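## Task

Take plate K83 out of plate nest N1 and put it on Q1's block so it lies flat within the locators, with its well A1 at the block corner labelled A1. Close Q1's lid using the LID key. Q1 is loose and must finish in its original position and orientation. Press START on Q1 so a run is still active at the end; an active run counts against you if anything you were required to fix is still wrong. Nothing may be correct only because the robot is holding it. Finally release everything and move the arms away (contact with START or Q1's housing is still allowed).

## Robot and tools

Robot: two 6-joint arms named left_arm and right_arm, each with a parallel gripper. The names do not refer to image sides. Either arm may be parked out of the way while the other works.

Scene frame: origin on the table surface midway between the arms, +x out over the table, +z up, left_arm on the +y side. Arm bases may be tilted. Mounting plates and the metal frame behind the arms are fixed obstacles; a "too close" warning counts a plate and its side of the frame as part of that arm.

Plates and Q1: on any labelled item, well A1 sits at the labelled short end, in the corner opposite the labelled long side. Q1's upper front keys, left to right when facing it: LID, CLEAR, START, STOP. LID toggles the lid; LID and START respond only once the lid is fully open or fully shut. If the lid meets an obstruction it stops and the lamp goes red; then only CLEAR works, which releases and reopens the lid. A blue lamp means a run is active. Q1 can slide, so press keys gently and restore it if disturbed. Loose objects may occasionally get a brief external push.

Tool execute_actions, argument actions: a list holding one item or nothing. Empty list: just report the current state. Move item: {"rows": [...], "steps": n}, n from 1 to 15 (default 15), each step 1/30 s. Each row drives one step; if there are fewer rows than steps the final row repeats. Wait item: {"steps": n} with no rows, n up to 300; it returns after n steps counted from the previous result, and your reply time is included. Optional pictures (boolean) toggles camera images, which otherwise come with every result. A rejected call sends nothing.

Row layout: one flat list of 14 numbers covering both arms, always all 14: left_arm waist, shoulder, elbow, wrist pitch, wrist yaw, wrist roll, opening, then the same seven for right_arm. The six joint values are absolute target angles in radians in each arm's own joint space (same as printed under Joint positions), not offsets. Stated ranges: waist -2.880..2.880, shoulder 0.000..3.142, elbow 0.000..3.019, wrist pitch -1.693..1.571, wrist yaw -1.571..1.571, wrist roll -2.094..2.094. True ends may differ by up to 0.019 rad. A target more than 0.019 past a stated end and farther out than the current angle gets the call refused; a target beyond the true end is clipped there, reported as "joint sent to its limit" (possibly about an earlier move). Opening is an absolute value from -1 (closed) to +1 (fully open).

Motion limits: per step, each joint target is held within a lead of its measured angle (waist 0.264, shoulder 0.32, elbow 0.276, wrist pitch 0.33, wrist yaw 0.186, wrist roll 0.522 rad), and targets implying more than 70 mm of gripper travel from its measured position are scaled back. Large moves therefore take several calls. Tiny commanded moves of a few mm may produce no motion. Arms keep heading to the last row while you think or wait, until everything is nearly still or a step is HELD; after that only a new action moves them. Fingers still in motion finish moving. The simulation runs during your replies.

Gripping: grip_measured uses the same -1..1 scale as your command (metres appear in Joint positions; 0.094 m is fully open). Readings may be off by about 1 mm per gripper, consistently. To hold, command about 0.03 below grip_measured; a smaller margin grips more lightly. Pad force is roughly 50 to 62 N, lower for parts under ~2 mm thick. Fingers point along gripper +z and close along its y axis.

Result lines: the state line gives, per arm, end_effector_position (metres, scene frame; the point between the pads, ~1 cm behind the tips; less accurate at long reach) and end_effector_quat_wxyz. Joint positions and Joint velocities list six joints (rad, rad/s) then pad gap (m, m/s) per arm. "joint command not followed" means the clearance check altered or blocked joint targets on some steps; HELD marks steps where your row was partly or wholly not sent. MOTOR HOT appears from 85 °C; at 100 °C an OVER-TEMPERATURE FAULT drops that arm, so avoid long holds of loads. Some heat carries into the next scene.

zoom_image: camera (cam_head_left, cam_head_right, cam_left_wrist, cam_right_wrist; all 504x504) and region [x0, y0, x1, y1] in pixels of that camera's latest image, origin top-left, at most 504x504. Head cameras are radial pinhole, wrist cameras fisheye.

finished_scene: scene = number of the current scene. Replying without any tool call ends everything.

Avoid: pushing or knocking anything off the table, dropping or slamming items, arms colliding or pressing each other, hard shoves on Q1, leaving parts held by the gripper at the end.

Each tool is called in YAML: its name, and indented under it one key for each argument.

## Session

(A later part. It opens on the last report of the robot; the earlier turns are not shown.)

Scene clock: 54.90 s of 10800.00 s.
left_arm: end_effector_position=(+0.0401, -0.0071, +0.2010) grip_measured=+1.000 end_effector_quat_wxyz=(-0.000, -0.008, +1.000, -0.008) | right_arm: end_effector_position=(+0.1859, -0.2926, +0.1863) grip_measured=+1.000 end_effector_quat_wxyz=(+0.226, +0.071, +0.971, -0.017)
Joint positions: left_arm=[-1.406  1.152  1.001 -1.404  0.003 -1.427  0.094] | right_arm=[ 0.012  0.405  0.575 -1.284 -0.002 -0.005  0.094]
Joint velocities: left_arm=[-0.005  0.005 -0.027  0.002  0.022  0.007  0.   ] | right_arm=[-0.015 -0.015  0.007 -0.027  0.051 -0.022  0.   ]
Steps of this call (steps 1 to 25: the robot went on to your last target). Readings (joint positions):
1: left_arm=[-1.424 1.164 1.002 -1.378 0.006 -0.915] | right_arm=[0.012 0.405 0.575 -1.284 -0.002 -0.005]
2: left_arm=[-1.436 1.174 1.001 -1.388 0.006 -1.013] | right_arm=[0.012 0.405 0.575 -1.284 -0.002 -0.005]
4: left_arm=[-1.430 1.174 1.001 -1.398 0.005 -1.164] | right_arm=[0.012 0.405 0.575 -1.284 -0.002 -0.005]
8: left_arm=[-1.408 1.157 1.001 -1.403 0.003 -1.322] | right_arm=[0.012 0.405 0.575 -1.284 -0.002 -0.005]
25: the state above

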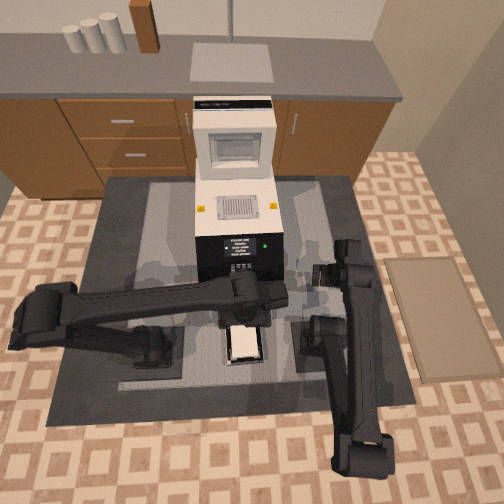

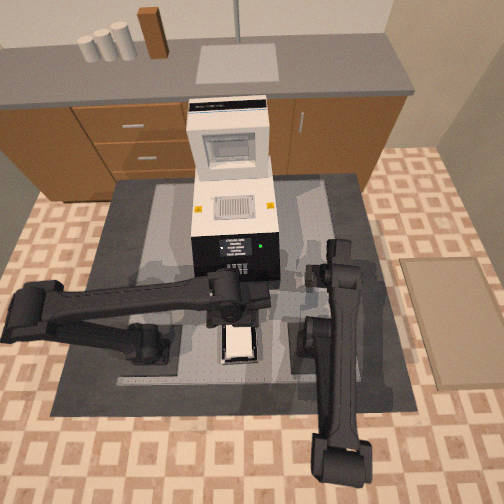

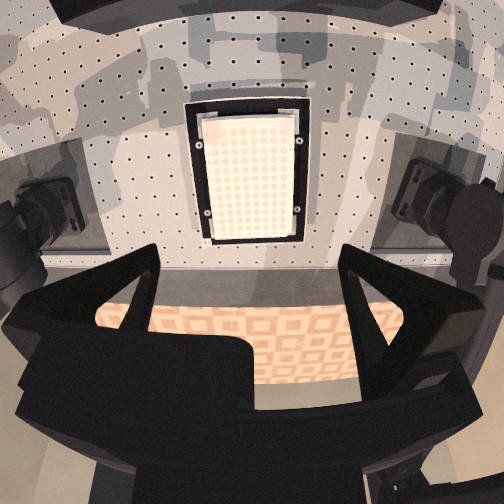

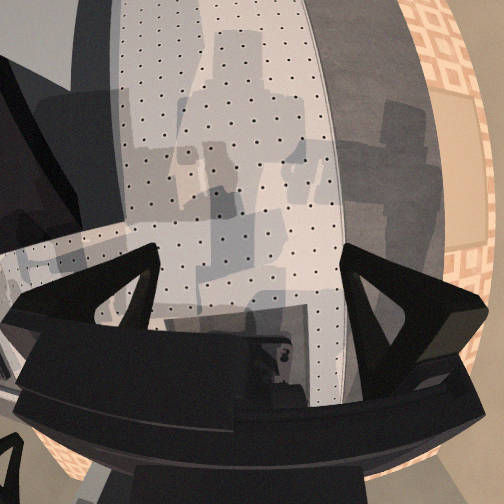

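zoom_image:
  camera: "cam_head_left"
  region: [190, 170, 290, 240]

zoom_image:
  camera: "cam_left_wrist"
  region: [170, 85, 330, 255]

zoom_image:
  camera: "cam_head_left"
  region: [215, 325, 275, 375]

zoom_image:
  camera: "cam_right_wrist"
  region: [0, 230, 150, 380]

Region (190, 170, 290, 240) of cam_head_left's 504x504 image, scaled by 5.040, with more detail than that image has; it fills the top 353 rows of this view, and the rest is white.

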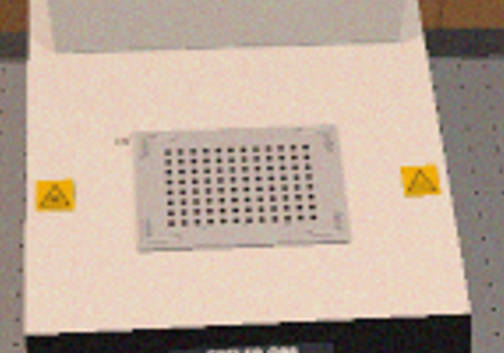

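Region (170, 85, 330, 255) of cam_left_wrist's 504x504 image, scaled by 2.965, with more detail than that image has; it fills the left 474 columns of this view, and the rest is white.

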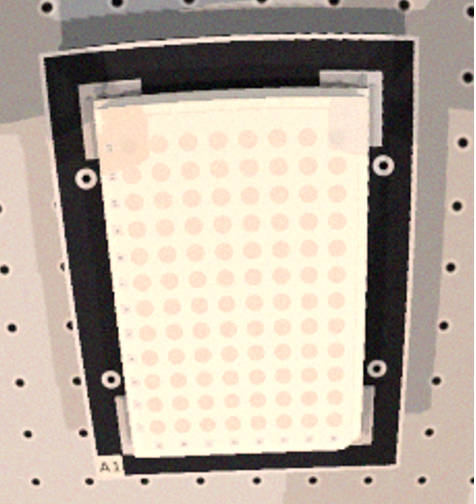

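Region (215, 325, 275, 375) of cam_head_left's 504x504 image, scaled by 8.400, with more detail than that image has.

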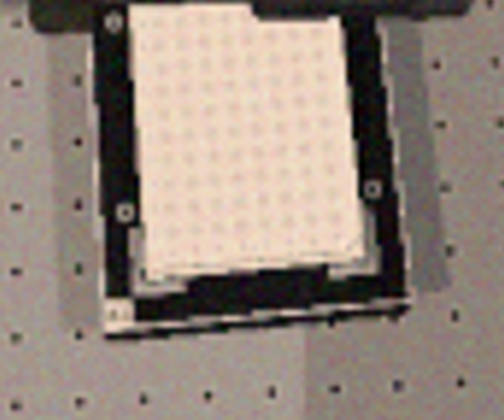

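Region (0, 230, 150, 380) of cam_right_wrist's 504x504 image, scaled by 3.360, with more detail than that image has.

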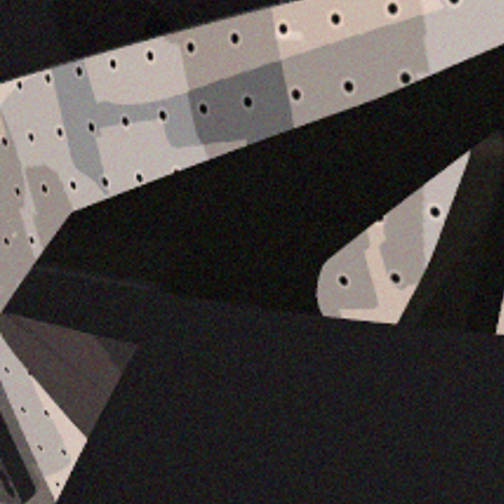

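execute_actions:
  actions:
    - {"rows":[[-1.41,1.245,0.80,-1.09,0,-1.47,1,0,0.4,0.6,-1.3,0,0,1]]}
  pictures: false

execute_actions:
  actions:
    - {"steps":10}

Scene clock: 60.43 s of 10800.00 s.
left_arm: end_effector_position=(+0.0391, -0.0004, +0.0888) grip_measured=+1.000 end_effector_quat_wxyz=(-0.002, -0.024, +1.000, +0.010) | right_arm: end_effector_position=(+0.1859, -0.2926, +0.1863) grip_measured=+1.000 end_effector_quat_wxyz=(+0.226, +0.071, +0.971, -0.017)
Joint positions: left_arm=[-1.406  1.261  0.778 -1.108  0.002 -1.459  0.094] | right_arm=[ 0.012  0.405  0.575 -1.284 -0.002 -0.005  0.094]
Joint velocities: left_arm=[ 0.005 -0.034 -0.002  0.007  0.037 -0.051  0.   ] | right_arm=[ 0.005 -0.005 -0.007  0.022 -0.007  0.007  0.   ]
Steps of this call (steps 1 to 30: the robot went on to your last target; steps 31 to 151: nothing new was sent; steps 152 to 166: all 15 steps of this action). Readings (joint positions):
152: left_arm=[-1.406 1.152 0.982 -1.361 0.002 -1.433] | right_arm=[0.012 0.405 0.575 -1.284 -0.002 -0.005]
153: left_arm=[-1.406 1.151 0.948 -1.289 0.002 -1.436] | right_arm=[0.012 0.405 0.575 -1.284 -0.002 -0.005]
155: left_arm=[-1.406 1.178 0.868 -1.181 0.002 -1.443] | right_arm=[0.012 0.405 0.575 -1.284 -0.002 -0.005]
159: left_arm=[-1.406 1.262 0.782 -1.121 0.002 -1.453] | right_arm=[0.012 0.405 0.575 -1.284 -0.002 -0.005]
166: the state above

Scene clock: 60.77 s of 10800.00 s.
left_arm: end_effector_position=(+0.0391, -0.0005, +0.0890) grip_measured=+1.000 end_effector_quat_wxyz=(-0.002, -0.024, +1.000, +0.009) | right_arm: end_effector_position=(+0.1859, -0.2926, +0.1863) grip_measured=+1.000 end_effector_quat_wxyz=(+0.226, +0.071, +0.971, -0.017)
Joint positions: left_arm=[-1.406  1.26   0.778 -1.108  0.002 -1.46   0.094] | right_arm=[ 0.012  0.405  0.575 -1.284 -0.002 -0.005  0.094]
Joint velocities: left_arm=[-0.005 -0.005  0.002 -0.017  0.007 -0.022  0.   ] | right_arm=[-0.005  0.005  0.002  0.017 -0.022  0.037  0.   ]
Steps of this call (steps 1 to 10: the robot went on to your last target). Readings (joint positions):
1: left_arm=[-1.406 1.260 0.778 -1.108 0.002 -1.459] | right_arm=[0.012 0.405 0.575 -1.284 -0.002 -0.005]
2: left_arm=[-1.406 1.260 0.778 -1.108 0.002 -1.459] | right_arm=[0.012 0.405 0.575 -1.284 -0.002 -0.005]
4: left_arm=[-1.406 1.260 0.778 -1.108 0.002 -1.459] | right_arm=[0.012 0.405 0.575 -1.284 -0.002 -0.005]
8: left_arm=[-1.406 1.260 0.778 -1.108 0.002 -1.460] | right_arm=[0.012 0.405 0.575 -1.284 -0.002 -0.005]
10: the state above

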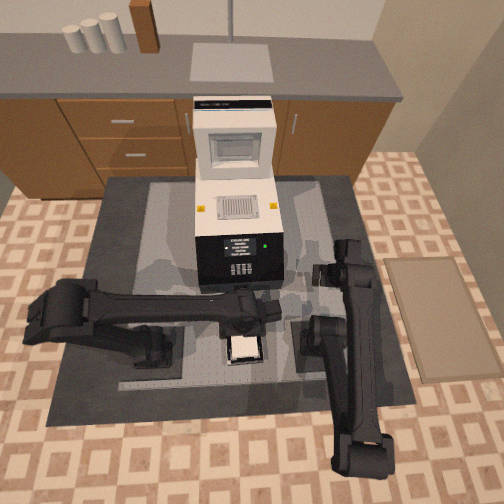

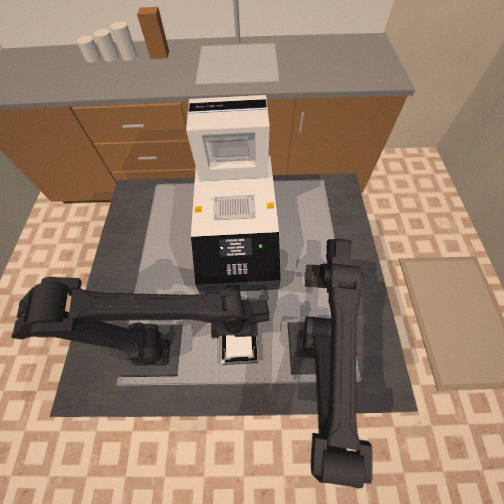

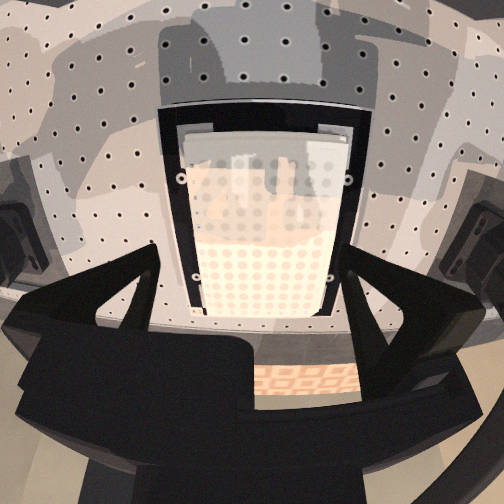

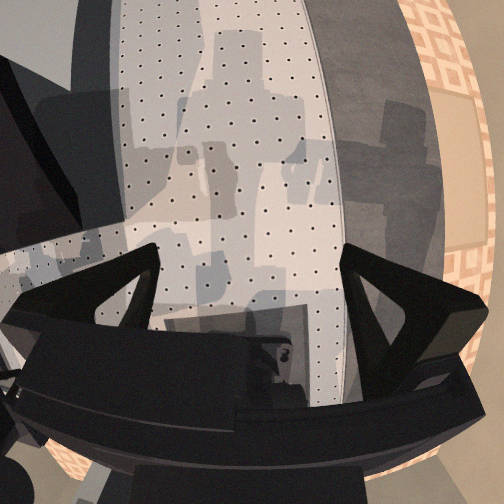

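execute_actions:
  actions:
    - {"rows":[[-1.45,1.31,0.745,-0.965,0,-1.50,1,0,0.4,0.6,-1.3,0,0,1]]}

Scene clock: 63.83 s of 10800.00 s.
left_arm: end_effector_position=(+0.0304, -0.0155, +0.0671) grip_measured=+1.000 end_effector_quat_wxyz=(+0.003, -0.018, +1.000, -0.014) | right_arm: end_effector_position=(+0.1859, -0.2926, +0.1863) grip_measured=+1.000 end_effector_quat_wxyz=(+0.226, +0.071, +0.971, -0.017)
Joint positions: left_arm=[-1.443  1.302  0.748 -0.99  -0.003 -1.484  0.094] | right_arm=[ 0.012  0.405  0.575 -1.284 -0.002 -0.005  0.094]
Joint velocities: left_arm=[-0.005  0.005 -0.002 -0.002 -0.022  0.037  0.   ] | right_arm=[ 0.005  0.015  0.002 -0.022  0.037 -0.007  0.   ]
Steps of this call (steps 1 to 15: the robot went on to your last target; steps 16 to 77: nothing new was sent; steps 78 to 92: all 15 steps of this action). Readings (joint positions):
78: left_arm=[-1.409 1.262 0.773 -1.083 0.001 -1.465] | right_arm=[0.012 0.405 0.575 -1.284 -0.002 -0.005]
79: left_arm=[-1.416 1.267 0.765 -1.044 0.001 -1.470] | right_arm=[0.012 0.405 0.575 -1.284 -0.002 -0.005]
81: left_arm=[-1.432 1.285 0.754 -1.001 0.001 -1.477] | right_arm=[0.012 0.405 0.575 -1.284 -0.002 -0.005]
85: left_arm=[-1.443 1.302 0.748 -0.990 -0.002 -1.482] | right_arm=[0.012 0.405 0.575 -1.284 -0.002 -0.005]
92: the state above

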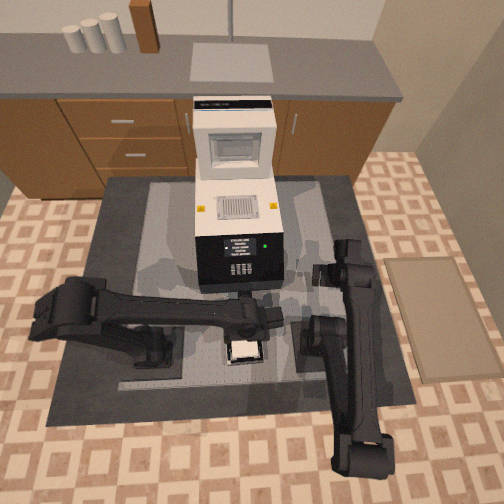

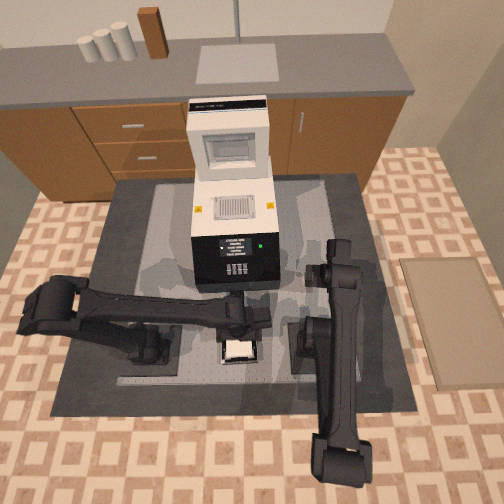

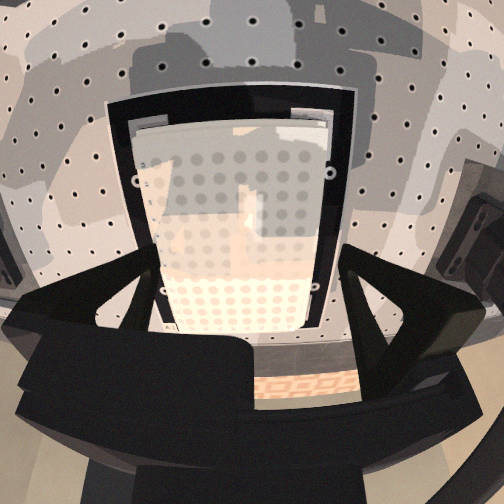

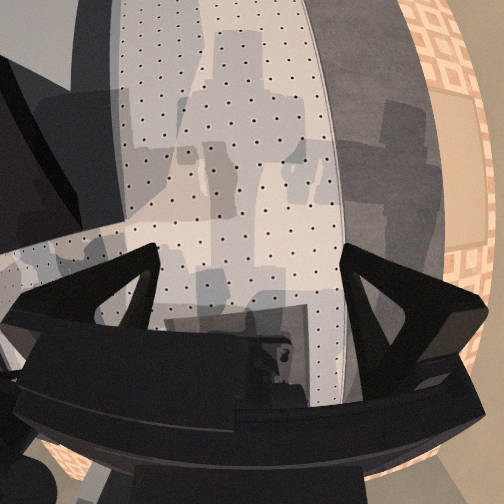

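execute_actions:
  actions:
    - {"rows":[[-1.45,1.325,0.73,-0.965,0,-1.50,1,0,0.4,0.6,-1.3,0,0,1]]}

Scene clock: 66.00 s of 10800.00 s.
left_arm: end_effector_position=(+0.0304, -0.0155, +0.0671) grip_measured=+1.000 end_effector_quat_wxyz=(+0.003, -0.018, +1.000, -0.014) | right_arm: end_effector_position=(+0.1859, -0.2926, +0.1863) grip_measured=+1.000 end_effector_quat_wxyz=(+0.226, +0.071, +0.971, -0.017)
Joint positions: left_arm=[-1.443  1.302  0.748 -0.99  -0.003 -1.485  0.094] | right_arm=[ 0.012  0.405  0.575 -1.284 -0.002 -0.005  0.094]
Joint velocities: left_arm=[-0.015 -0.005 -0.017  0.002 -0.037 -0.022  0.   ] | right_arm=[-0.005  0.005 -0.007 -0.007 -0.022  0.007  0.   ]
Steps of this call (steps 1 to 15: the robot went on to your last target; steps 16 to 50: nothing new was sent; steps 51 to 65: all 15 steps of this action). Readings (joint positions):
51: left_arm=[-1.443 1.302 0.748 -0.990 -0.003 -1.485] | right_arm=[0.012 0.405 0.575 -1.284 -0.002 -0.005]
52: left_arm=[-1.443 1.302 0.748 -0.990 -0.003 -1.485] | right_arm=[0.012 0.405 0.575 -1.284 -0.002 -0.005]
54: left_arm=[-1.443 1.302 0.748 -0.990 -0.003 -1.485] | right_arm=[0.012 0.405 0.575 -1.284 -0.002 -0.005]
58: left_arm=[-1.443 1.302 0.748 -0.990 -0.003 -1.485] | right_arm=[0.012 0.405 0.575 -1.284 -0.002 -0.005]
65: the state above

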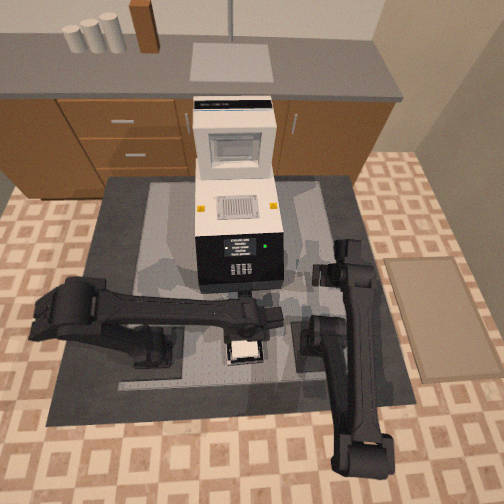

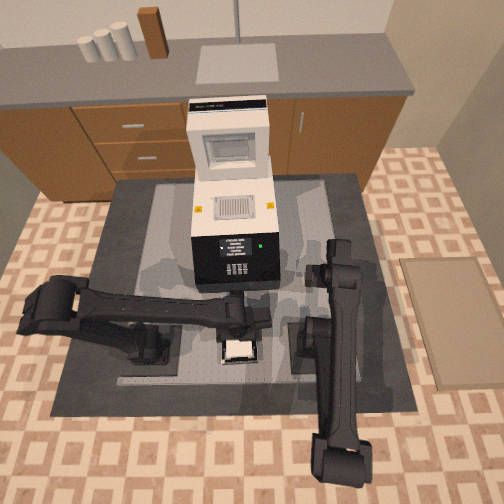

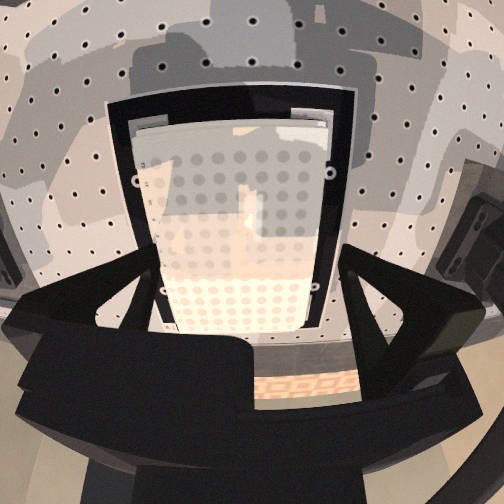

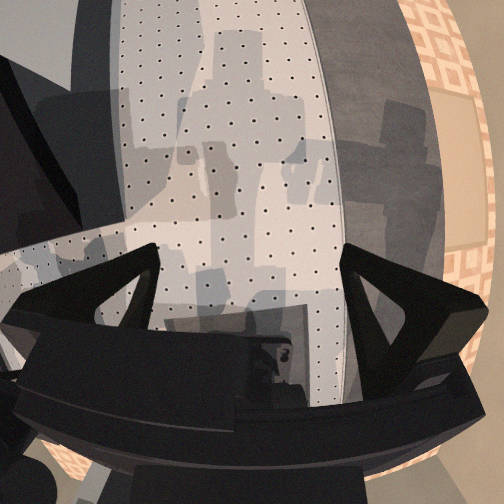

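execute_actions:
  actions:
    - {"rows":[[-1.45,1.27,0.76,-0.99,0,-1.50,1,0,0.4,0.6,-1.3,0,0,1],[-1.45,1.27,0.76,-0.99,0,-1.50,1,0,0.4,0.6,-1.3,0,0,1],[-1.45,1.27,0.76,-0.99,0,-1.50,1,0,0.4,0.6,-1.3,0,0,1],[-1.45,1.27,0.76,-1.05,0,-1.50,1,0,0.4,0.6,-1.3,0,0,1]]}

Scene clock: 68.70 s of 10800.00 s.
left_arm: end_effector_position=(+0.0292, -0.0060, +0.0722) grip_measured=+1.000 end_effector_quat_wxyz=(+0.001, -0.021, +1.000, -0.001) | right_arm: end_effector_position=(+0.1859, -0.2926, +0.1863) grip_measured=+1.000 end_effector_quat_wxyz=(+0.226, +0.071, +0.971, -0.017)
Joint positions: left_arm=[-1.443  1.284  0.748 -1.033 -0.003 -1.489  0.094] | right_arm=[ 0.012  0.405  0.575 -1.284 -0.002 -0.005  0.094]
Joint velocities: left_arm=[ 0.005 -0.015 -0.012 -0.002 -0.051 -0.037  0.   ] | right_arm=[-0.015 -0.015 -0.022 -0.007  0.037 -0.007  0.   ]
Steps of this call (steps 1 to 15: the robot went on to your last target; steps 16 to 66: nothing new was sent; steps 67 to 81: all 15 steps of this action). Readings (joint positions):
67: left_arm=[-1.443 1.299 0.748 -0.990 -0.003 -1.485] | right_arm=[0.012 0.405 0.575 -1.284 -0.002 -0.005]
68: left_arm=[-1.443 1.294 0.748 -0.990 -0.003 -1.485] | right_arm=[0.012 0.405 0.575 -1.284 -0.002 -0.005]
70: left_arm=[-1.443 1.288 0.748 -0.998 -0.003 -1.487] | right_arm=[0.012 0.405 0.575 -1.284 -0.002 -0.005]
74: left_arm=[-1.443 1.284 0.748 -1.030 -0.003 -1.489] | right_arm=[0.012 0.405 0.575 -1.284 -0.002 -0.005]
81: the state above

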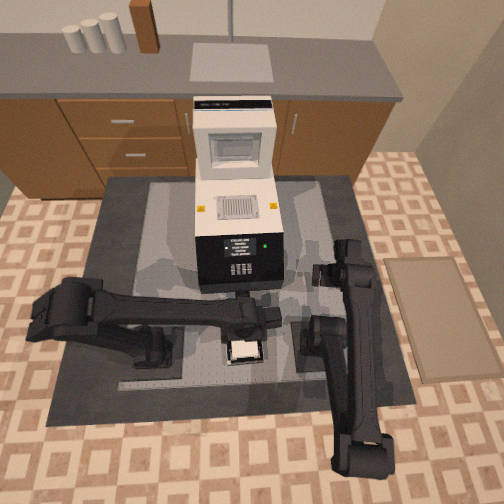

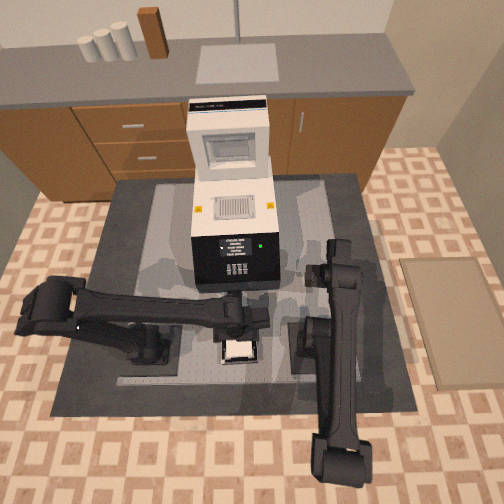

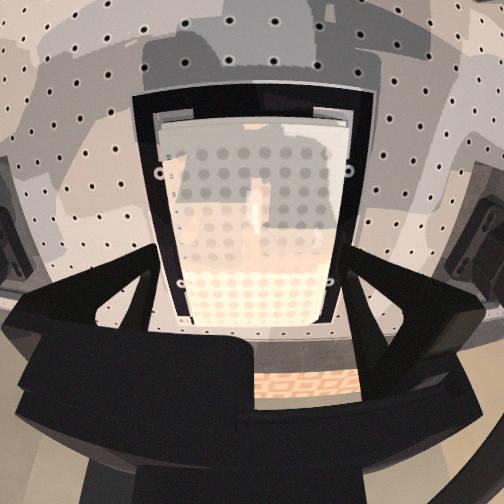

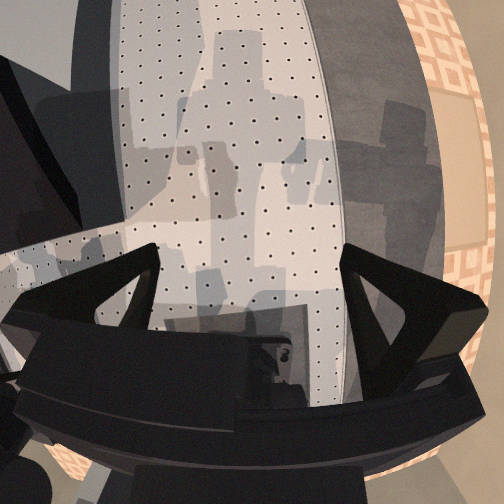

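execute_actions:
  actions:
    - {"rows":[[-1.45,1.29,0.74,-0.99,0,-1.50,1,0,0.4,0.6,-1.3,0,0,1],[-1.45,1.30,0.73,-0.97,0,-1.50,1,0,0.4,0.6,-1.3,0,0,1],[-1.45,1.32,0.72,-0.95,0,-1.50,1,0,0.4,0.6,-1.3,0,0,1],[-1.45,1.335,0.715,-0.94,0,-1.50,1,0,0.4,0.6,-1.3,0,0,1]]}

Scene clock: 71.10 s of 10800.00 s.
left_arm: end_effector_position=(+0.0294, -0.0091, +0.0517) grip_measured=+1.000 end_effector_quat_wxyz=(+0.002, -0.021, +1.000, -0.006) | right_arm: end_effector_position=(+0.1859, -0.2926, +0.1863) grip_measured=+1.000 end_effector_quat_wxyz=(+0.226, +0.071, +0.971, -0.017)
Joint positions: left_arm=[-1.443  1.322  0.719 -0.955 -0.002 -1.491  0.094] | right_arm=[ 0.012  0.405  0.575 -1.284 -0.002 -0.005  0.094]
Joint velocities: left_arm=[-0.005 -0.005 -0.007 -0.022  0.095  0.007  0.   ] | right_arm=[-0.005 -0.005 -0.002 -0.002 -0.081 -0.081  0.   ]
Steps of this call (steps 1 to 15: the robot went on to your last target; steps 16 to 57: nothing new was sent; steps 58 to 72: all 15 steps of this action). Readings (joint positions):
58: left_arm=[-1.443 1.284 0.747 -1.028 -0.003 -1.490] | right_arm=[0.012 0.405 0.575 -1.284 -0.002 -0.005]
59: left_arm=[-1.443 1.284 0.744 -1.016 -0.003 -1.490] | right_arm=[0.012 0.405 0.575 -1.284 -0.002 -0.005]
61: left_arm=[-1.443 1.291 0.733 -0.984 -0.003 -1.490] | right_arm=[0.012 0.405 0.575 -1.284 -0.002 -0.005]
65: left_arm=[-1.443 1.322 0.719 -0.961 -0.002 -1.491] | right_arm=[0.012 0.405 0.575 -1.284 -0.002 -0.005]
72: the state above

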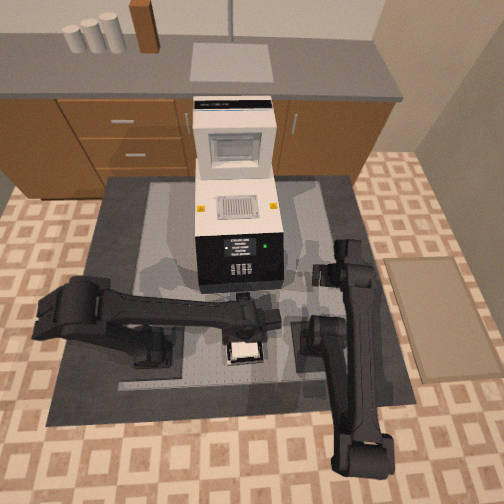

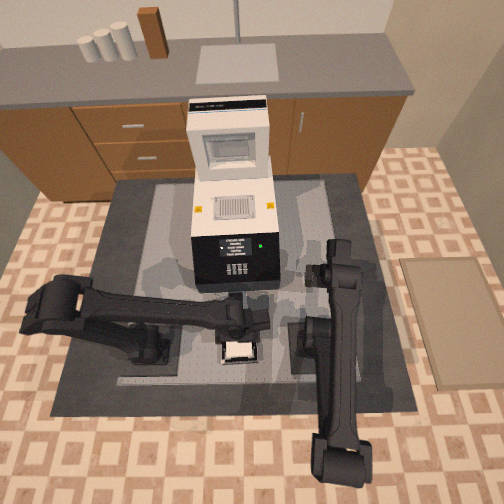

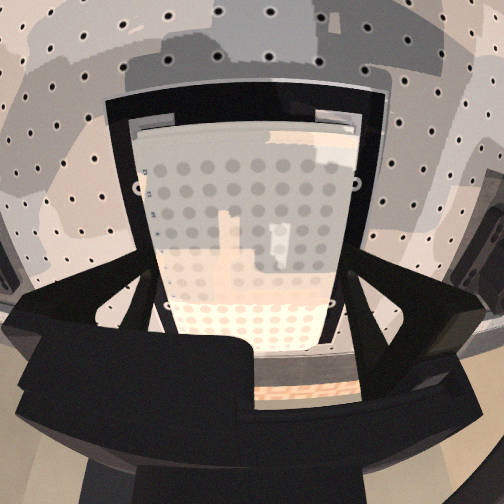

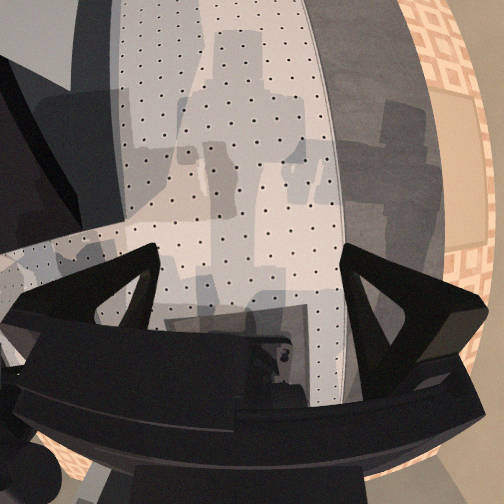

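execute_actions:
  actions:
    - {"rows":[[-1.49,1.335,0.715,-0.94,0,-1.54,1,0,0.4,0.6,-1.3,0,0,1],[-1.49,1.335,0.715,-0.94,0,-1.54,1,0,0.4,0.6,-1.3,0,0,1],[-1.49,1.335,0.715,-0.94,0,-1.54,1,0,0.4,0.6,-1.3,0,0,1],[-1.49,1.335,0.715,-0.94,0,-1.54,1,0,0.4,0.6,-1.3,0,0,1],[-1.49,1.335,0.715,-0.94,0,-1.54,1,0,0.4,0.6,-1.3,0,0,1],[-1.49,1.355,0.69,-0.905,0,-1.54,1,0,0.4,0.6,-1.3,0,0,1]]}

Scene clock: 73.63 s of 10800.00 s.
left_arm: end_effector_position=(+0.0190, -0.0100, +0.0511) grip_measured=+1.000 end_effector_quat_wxyz=(+0.004, -0.016, +1.000, -0.006) | right_arm: end_effector_position=(+0.1859, -0.2926, +0.1863) grip_measured=+1.000 end_effector_quat_wxyz=(+0.226, +0.071, +0.971, -0.017)
Joint positions: left_arm=[-1.48   1.322  0.717 -0.953 -0.007 -1.517  0.094] | right_arm=[ 0.012  0.405  0.575 -1.284 -0.002 -0.005  0.094]
Joint velocities: left_arm=[ 0.005 -0.015  0.002  0.002 -0.007  0.037  0.   ] | right_arm=[-0.005 -0.015 -0.012  0.002 -0.022 -0.11   0.   ]
Steps of this call (steps 1 to 15: the robot went on to your last target; steps 16 to 61: nothing new was sent; steps 62 to 76: all 15 steps of this action). Readings (joint positions):
62: left_arm=[-1.446 1.322 0.719 -0.955 -0.004 -1.497] | right_arm=[0.012 0.405 0.575 -1.284 -0.002 -0.005]
63: left_arm=[-1.453 1.322 0.719 -0.955 -0.004 -1.502] | right_arm=[0.012 0.405 0.575 -1.284 -0.002 -0.005]
65: left_arm=[-1.469 1.322 0.719 -0.955 -0.004 -1.510] | right_arm=[0.012 0.405 0.575 -1.284 -0.002 -0.005]
69: left_arm=[-1.480 1.322 0.717 -0.953 -0.007 -1.516] | right_arm=[0.012 0.405 0.575 -1.284 -0.002 -0.005]
76: the state above

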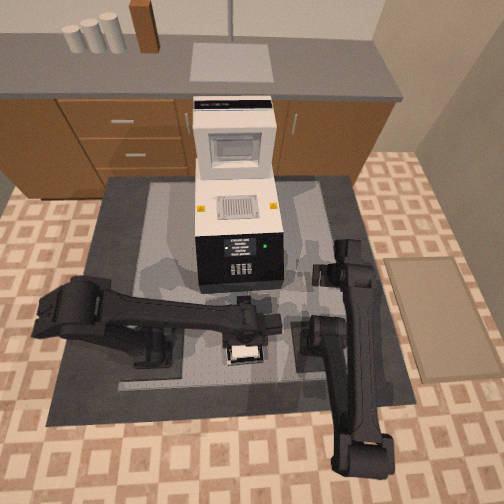

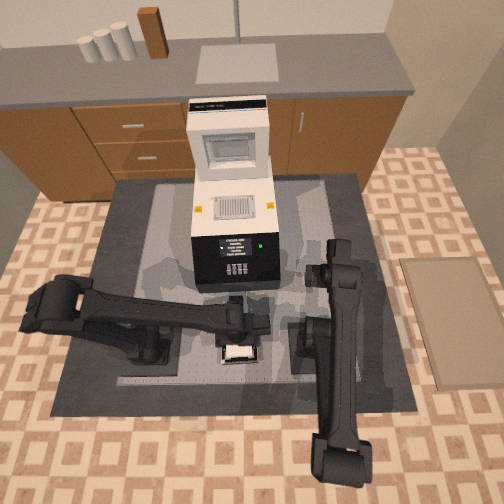

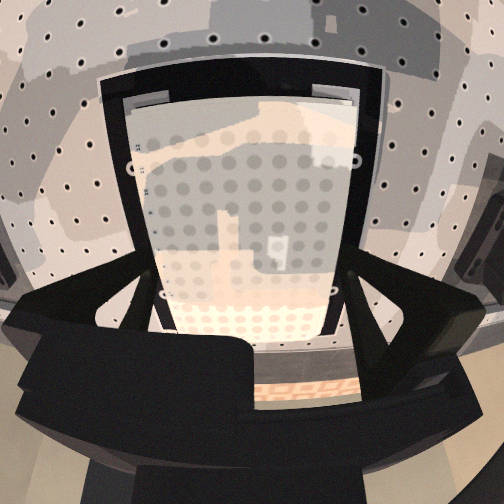

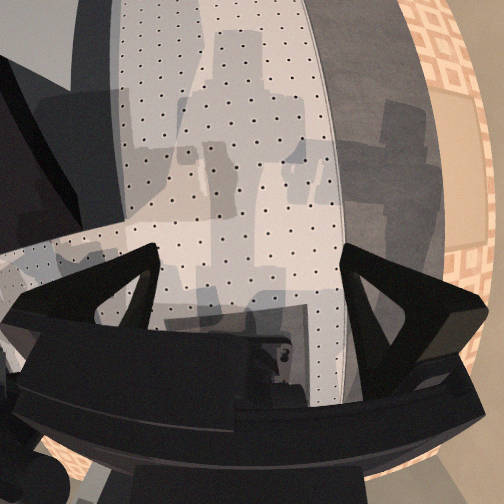

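execute_actions:
  actions:
    - {"rows":[[-1.465,1.315,0.73,-0.95,0,-1.51,1,0,0.4,0.6,-1.3,0,0,1],[-1.465,1.315,0.73,-0.95,0,-1.51,1,0,0.4,0.6,-1.3,0,0,1],[-1.465,1.315,0.73,-0.95,0,-1.51,1,0,0.4,0.6,-1.3,0,0,1],[-1.465,1.315,0.73,-0.95,0,-1.51,1,0,0.4,0.6,-1.3,0,0,1],[-1.465,1.315,0.73,-0.95,0,-1.51,0.9,0,0.4,0.6,-1.3,0,0,1],[-1.465,1.315,0.73,-0.95,0,-1.51,0.83,0,0.4,0.6,-1.3,0,0,1],[-1.465,1.315,0.73,-0.95,0,-1.51,0.76,0,0.4,0.6,-1.3,0,0,1]]}

Scene clock: 77.90 s of 10800.00 s.
left_arm: end_effector_position=(+0.0195, -0.0099, +0.0521) grip_measured=+0.776 end_effector_quat_wxyz=(+0.002, -0.018, +1.000, -0.007) | right_arm: end_effector_position=(+0.1859, -0.2926, +0.1863) grip_measured=+1.000 end_effector_quat_wxyz=(+0.226, +0.071, +0.971, -0.017)
Joint positions: left_arm=[-1.476  1.319  0.717 -0.954 -0.003 -1.517  0.083] | right_arm=[ 0.012  0.405  0.575 -1.284 -0.002 -0.005  0.094]
Joint velocities: left_arm=[ 0.015 -0.015 -0.007 -0.002 -0.037 -0.007 -0.   ] | right_arm=[-0.024 -0.015  0.002  0.002 -0.037 -0.037  0.   ]
Steps of this call (steps 1 to 15: the robot went on to your last target; steps 16 to 90: nothing new was sent; then 0.77 s passed at rest; steps 91 to 105: all 15 steps of this action). Readings (joint positions):
91: left_arm=[-1.479 1.320 0.717 -0.953 -0.007 -1.517] | right_arm=[0.012 0.405 0.575 -1.284 -0.002 -0.005]
92: left_arm=[-1.478 1.319 0.717 -0.953 -0.005 -1.517] | right_arm=[0.012 0.405 0.575 -1.284 -0.002 -0.005]
94: left_arm=[-1.476 1.319 0.717 -0.953 -0.003 -1.517] | right_arm=[0.012 0.405 0.575 -1.284 -0.002 -0.005]
98: left_arm=[-1.476 1.319 0.717 -0.954 -0.003 -1.517] | right_arm=[0.012 0.405 0.575 -1.284 -0.002 -0.005]
105: the state above

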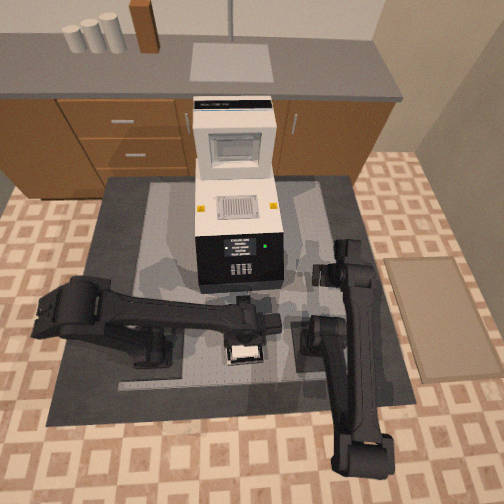

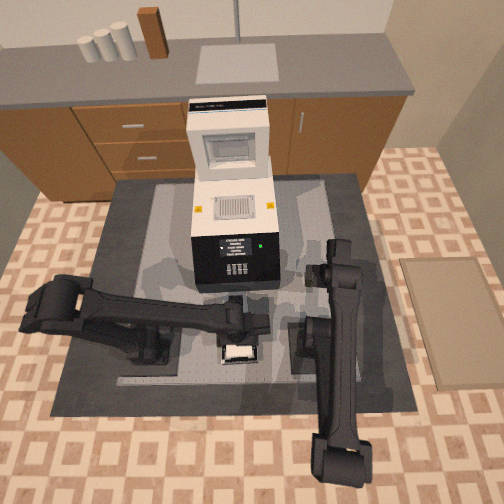

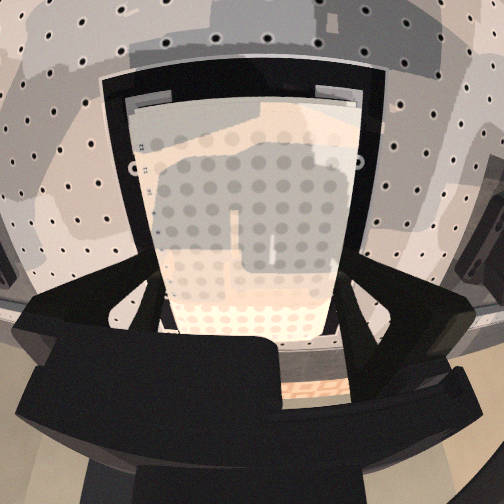

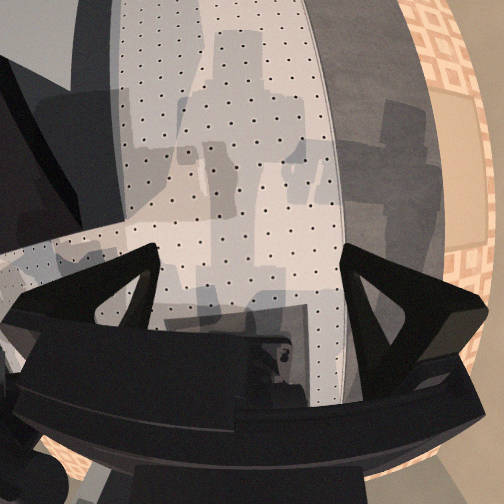

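execute_actions:
  actions:
    - {"rows":[[-1.465,1.315,0.73,-0.95,0,-1.51,0.74,0,0.4,0.6,-1.3,0,0,1],[-1.465,1.30,0.75,-0.99,0,-1.51,0.74,0,0.4,0.6,-1.3,0,0,1],[-1.465,1.29,0.77,-1.02,0,-1.51,0.74,0,0.4,0.6,-1.3,0,0,1],[-1.465,1.275,0.785,-1.055,0,-1.51,0.74,0,0.4,0.6,-1.3,0,0,1],[-1.465,1.26,0.80,-1.09,0,-1.51,0.74,0,0.4,0.6,-1.3,0,0,1],[-1.465,1.24,0.83,-1.14,0,-1.51,0.74,0,0.4,0.6,-1.3,0,0,1],[-1.465,1.22,0.87,-1.2,0,-1.51,0.74,0,0.4,0.6,-1.3,0,0,1],[-1.465,1.2,0.91,-1.26,0,-1.51,0.74,0,0.4,0.6,-1.3,0,0,1],[-1.465,1.18,0.95,-1.32,0,-1.51,0.74,0,0.4,0.6,-1.3,0,0,1],[-1.465,1.16,0.99,-1.38,0,-1.51,0.74,0,0.4,0.6,-1.3,0,0,1],[-1.465,1.14,1.03,-1.44,0,-1.51,0.74,0,0.4,0.6,-1.3,0,0,1],[-1.465,1.14,1.09,-1.5,0,-1.51,0.74,0,0.4,0.6,-1.3,0,0,1],[-1.465,1.14,1.15,-1.56,0,-1.51,0.74,0,0.4,0.6,-1.3,0,0,1],[-1.465,1.14,1.21,-1.62,0,-1.51,0.74,0,0.4,0.6,-1.3,0,0,1],[-1.465,1.14,1.27,-1.68,0,-1.51,0.74,0,0.4,0.6,-1.3,0,0,1]]}
  pictures: false

execute_actions:
  actions:
    - {"rows":[[-1.3,1.14,1.27,-1.68,0,0.0,0.74,0,0.4,0.6,-1.3,0,0,1]]}
  pictures: false

execute_actions:
  actions:
    - {"rows":[[-1.0,1.25,1.39,-1.68,0,0.92,0.74,0,0.4,0.6,-1.3,0,0,1]]}

Scene clock: 85.67 s of 10800.00 s.
left_arm: end_effector_position=(+0.0186, -0.0009, +0.1953) grip_measured=+0.766 end_effector_quat_wxyz=(-0.001, -0.017, +0.999, +0.029) | right_arm: end_effector_position=(+0.1859, -0.2926, +0.1863) grip_measured=+1.000 end_effector_quat_wxyz=(+0.226, +0.071, +0.971, -0.017)
Joint positions: left_arm=[-1.476  1.181  1.008 -1.456 -0.002 -1.515  0.083] | right_arm=[ 0.012  0.405  0.575 -1.284 -0.002 -0.005  0.094]
Joint velocities: left_arm=[-0.005 -0.151  1.238 -1.438  0.037  0.095  0.001] | right_arm=[ 0.005 -0.005 -0.007 -0.002 -0.051 -0.022  0.   ]
Steps of this call (steps 1 to 15: the robot went on to your last target; steps 16 to 90: nothing new was sent; then 4.27 s passed at rest; steps 91 to 105: all 15 steps of this action). Readings (joint positions):
91: left_arm=[-1.476 1.319 0.717 -0.954 -0.003 -1.517] | right_arm=[0.012 0.405 0.575 -1.284 -0.002 -0.005]
92: left_arm=[-1.476 1.319 0.717 -0.959 -0.003 -1.517] | right_arm=[0.012 0.405 0.575 -1.284 -0.002 -0.005]
94: left_arm=[-1.476 1.317 0.725 -0.982 -0.002 -1.515] | right_arm=[0.012 0.405 0.575 -1.284 -0.002 -0.005]
98: left_arm=[-1.476 1.277 0.778 -1.141 -0.002 -1.515] | right_arm=[0.012 0.405 0.575 -1.284 -0.002 -0.005]
105: the state above

Scene clock: 86.17 s of 10800.00 s.
left_arm: end_effector_position=(+0.0750, +0.0054, +0.2965) grip_measured=+0.766 end_effector_quat_wxyz=(+0.005, +0.508, +0.861, -0.003) | right_arm: end_effector_position=(+0.1859, -0.2926, +0.1863) grip_measured=+1.000 end_effector_quat_wxyz=(+0.226, +0.071, +0.971, -0.017)
Joint positions: left_arm=[-1.289  1.136  1.24  -1.663 -0.002 -0.228  0.083] | right_arm=[ 0.012  0.405  0.575 -1.284 -0.002 -0.005  0.094]
Joint velocities: left_arm=[ 0.005 -0.015 -0.012 -0.012  0.007  1.414 -0.   ] | right_arm=[ 0.005 -0.005 -0.017  0.002 -0.051  0.051  0.   ]
Steps of this call (steps 1 to 15: all 15 steps of this action). Readings (joint positions):
1: left_arm=[-1.468 1.176 1.049 -1.500 0.001 -1.467] | right_arm=[0.012 0.405 0.575 -1.284 -0.002 -0.005]
2: left_arm=[-1.448 1.172 1.089 -1.535 0.002 -1.404] | right_arm=[0.012 0.405 0.575 -1.284 -0.002 -0.005]
4: left_arm=[-1.384 1.165 1.163 -1.599 0.002 -1.234] | right_arm=[0.012 0.405 0.575 -1.284 -0.002 -0.005]
8: left_arm=[-1.289 1.145 1.239 -1.652 -0.002 -0.837] | right_arm=[0.012 0.405 0.575 -1.284 -0.002 -0.005]
15: the state above

Scene clock: 86.67 s of 10800.00 s.
left_arm: end_effector_position=(+0.1804, +0.0076, +0.2966) grip_measured=+0.767 end_effector_quat_wxyz=(-0.009, +0.789, +0.614, +0.002) | right_arm: end_effector_position=(+0.1859, -0.2926, +0.1863) grip_measured=+1.000 end_effector_quat_wxyz=(+0.226, +0.071, +0.971, -0.017)
Joint positions: left_arm=[-0.993  1.264  1.343 -1.668 -0.003  0.822  0.083] | right_arm=[ 0.012  0.405  0.575 -1.284 -0.002 -0.005  0.094]
Joint velocities: left_arm=[-0.054 -0.005  0.007 -0.002  0.007  0.593 -0.001] | right_arm=[-0.005  0.005  0.007 -0.007 -0.051  0.007  0.   ]
Steps of this call (steps 1 to 15: all 15 steps of this action). Readings (joint positions):
1: left_arm=[-1.273 1.143 1.246 -1.666 0.006 -0.158] | right_arm=[0.012 0.405 0.575 -1.284 -0.002 -0.005]
2: left_arm=[-1.235 1.156 1.261 -1.668 0.008 -0.085] | right_arm=[0.012 0.405 0.575 -1.284 -0.002 -0.005]
4: left_arm=[-1.123 1.196 1.302 -1.668 0.007 0.091] | right_arm=[0.012 0.405 0.575 -1.284 -0.002 -0.005]
8: left_arm=[-0.972 1.258 1.343 -1.668 -0.004 0.487] | right_arm=[0.012 0.405 0.575 -1.284 -0.002 -0.005]
15: the state above

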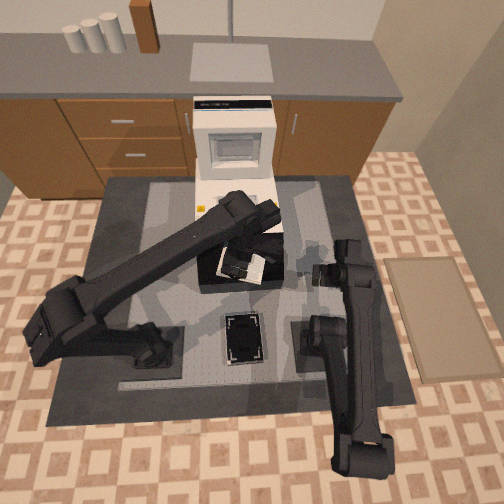

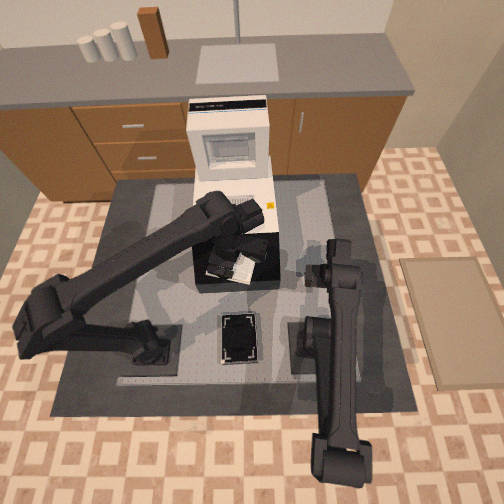

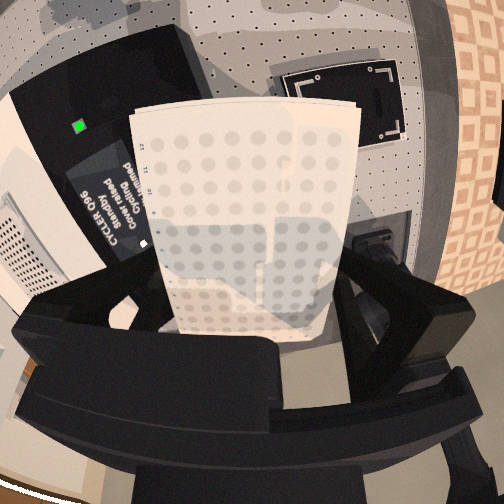

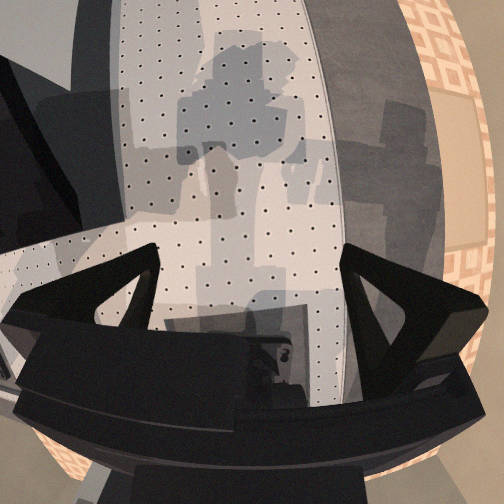

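Check side labels from here.

zoom_image:
  camera: "cam_head_left"
  region: [210, 240, 280, 295]

execute_actions:
  actions:
    - {"rows":[[-0.9,1.33,1.5,-1.67,0,0.9,0.74,0,0.4,0.6,-1.3,0,0,1],[-0.85,1.38,1.55,-1.67,0,0.9,0.74,0,0.4,0.6,-1.3,0,0,1],[-0.8,1.43,1.6,-1.66,0,0.9,0.74,0,0.4,0.6,-1.3,0,0,1],[-0.75,1.48,1.65,-1.65,0,0.9,0.74,0,0.4,0.6,-1.3,0,0,1],[-0.7,1.53,1.7,-1.64,0,0.9,0.74,0,0.4,0.6,-1.3,0,0,1],[-0.66,1.6,1.73,-1.64,0,0.9,0.74,0,0.4,0.6,-1.3,0,0,1]]}
  pictures: false

execute_actions:
  actions:
    - {"steps":15}

Region (210, 240, 280, 295) of cam_head_left's 504x504 image, scaled by 7.200, with more detail than that image has; it fills the top 396 rows of this view, and the rest is white.

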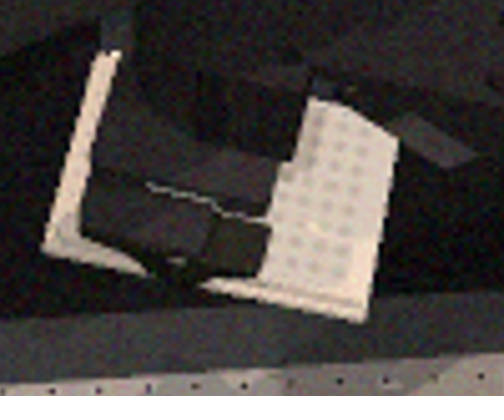

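Scene clock: 90.87 s of 10800.00 s.
left_arm: end_effector_position=(+0.3845, +0.0093, +0.2777) grip_measured=+0.767 end_effector_quat_wxyz=(-0.013, +0.698, +0.716, -0.001) | right_arm: end_effector_position=(+0.1859, -0.2926, +0.1863) grip_measured=+1.000 end_effector_quat_wxyz=(+0.226, +0.071, +0.971, -0.017)
Joint positions: left_arm=[-0.632  1.635  1.686 -1.647 -0.002  0.908  0.083] | right_arm=[ 0.012  0.405  0.575 -1.284 -0.002 -0.005  0.094]
Joint velocities: left_arm=[-0.015  0.142 -0.007  0.002 -0.037 -0.037 -0.001] | right_arm=[-0.015 -0.015 -0.032  0.002 -0.037  0.037  0.   ]
Steps of this call (steps 1 to 30: the robot went on to your last target; steps 31 to 90: nothing new was sent; then 0.70 s passed at rest; steps 91 to 105: all 15 steps of this action). Readings (joint positions):
91: left_arm=[-0.987 1.270 1.354 -1.670 0.001 0.910] | right_arm=[0.012 0.405 0.575 -1.284 -0.002 -0.005]
92: left_arm=[-0.970 1.285 1.382 -1.671 0.002 0.910] | right_arm=[0.012 0.405 0.575 -1.284 -0.002 -0.005]
94: left_arm=[-0.910 1.336 1.462 -1.671 0.002 0.910] | right_arm=[0.012 0.405 0.575 -1.284 -0.002 -0.005]
98: left_arm=[-0.764 1.469 1.610 -1.668 0.002 0.910] | right_arm=[0.012 0.405 0.575 -1.284 -0.002 -0.005]
105: the state above

Scene clock: 91.37 s of 10800.00 s.
left_arm: end_effector_position=(+0.3766, +0.0021, +0.2838) grip_measured=+0.767 end_effector_quat_wxyz=(-0.006, +0.705, +0.709, +0.000) | right_arm: end_effector_position=(+0.1859, -0.2926, +0.1863) grip_measured=+1.000 end_effector_quat_wxyz=(+0.226, +0.071, +0.971, -0.017)
Joint positions: left_arm=[-0.654  1.622  1.686 -1.647 -0.002  0.908  0.083] | right_arm=[ 0.012  0.405  0.575 -1.284 -0.002 -0.005  0.094]
Joint velocities: left_arm=[-0.015 -0.005  0.002 -0.007  0.037 -0.022  0.   ] | right_arm=[ 0.005 -0.015  0.007  0.002 -0.022  0.007  0.   ]
Steps of this call (steps 1 to 15: the robot went on to your last target). Readings (joint positions):
1: left_arm=[-0.635 1.639 1.686 -1.647 -0.002 0.908] | right_arm=[0.012 0.405 0.575 -1.284 -0.002 -0.005]
2: left_arm=[-0.638 1.639 1.686 -1.647 -0.002 0.908] | right_arm=[0.012 0.405 0.575 -1.284 -0.002 -0.005]
4: left_arm=[-0.645 1.633 1.686 -1.647 -0.002 0.908] | right_arm=[0.012 0.405 0.575 -1.284 -0.002 -0.005]
8: left_arm=[-0.654 1.624 1.686 -1.647 -0.002 0.908] | right_arm=[0.012 0.405 0.575 -1.284 -0.002 -0.005]
15: the state above

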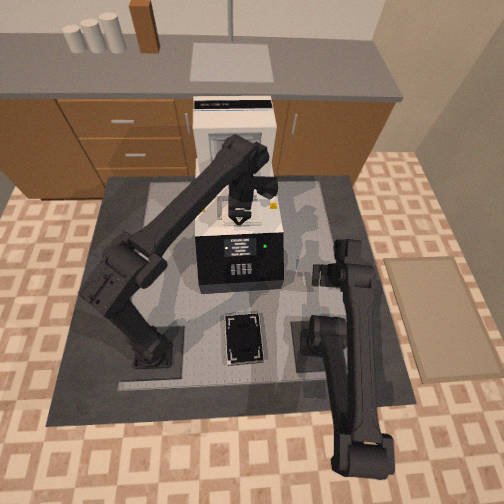

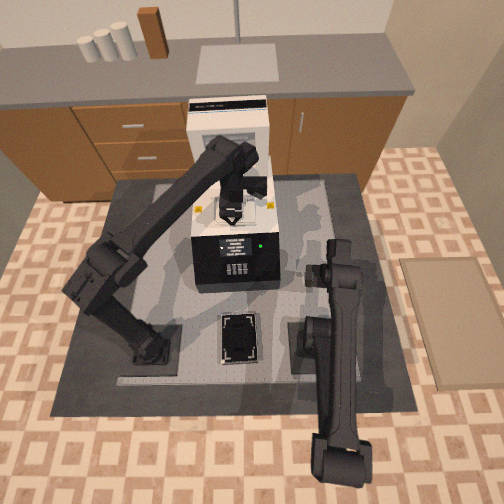

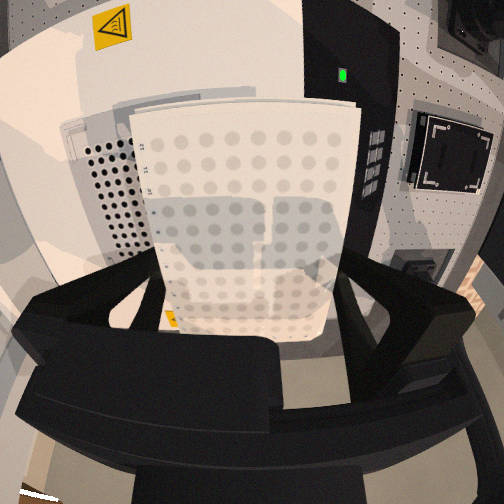

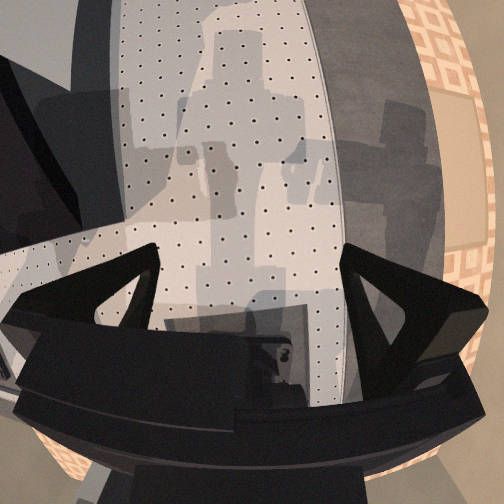

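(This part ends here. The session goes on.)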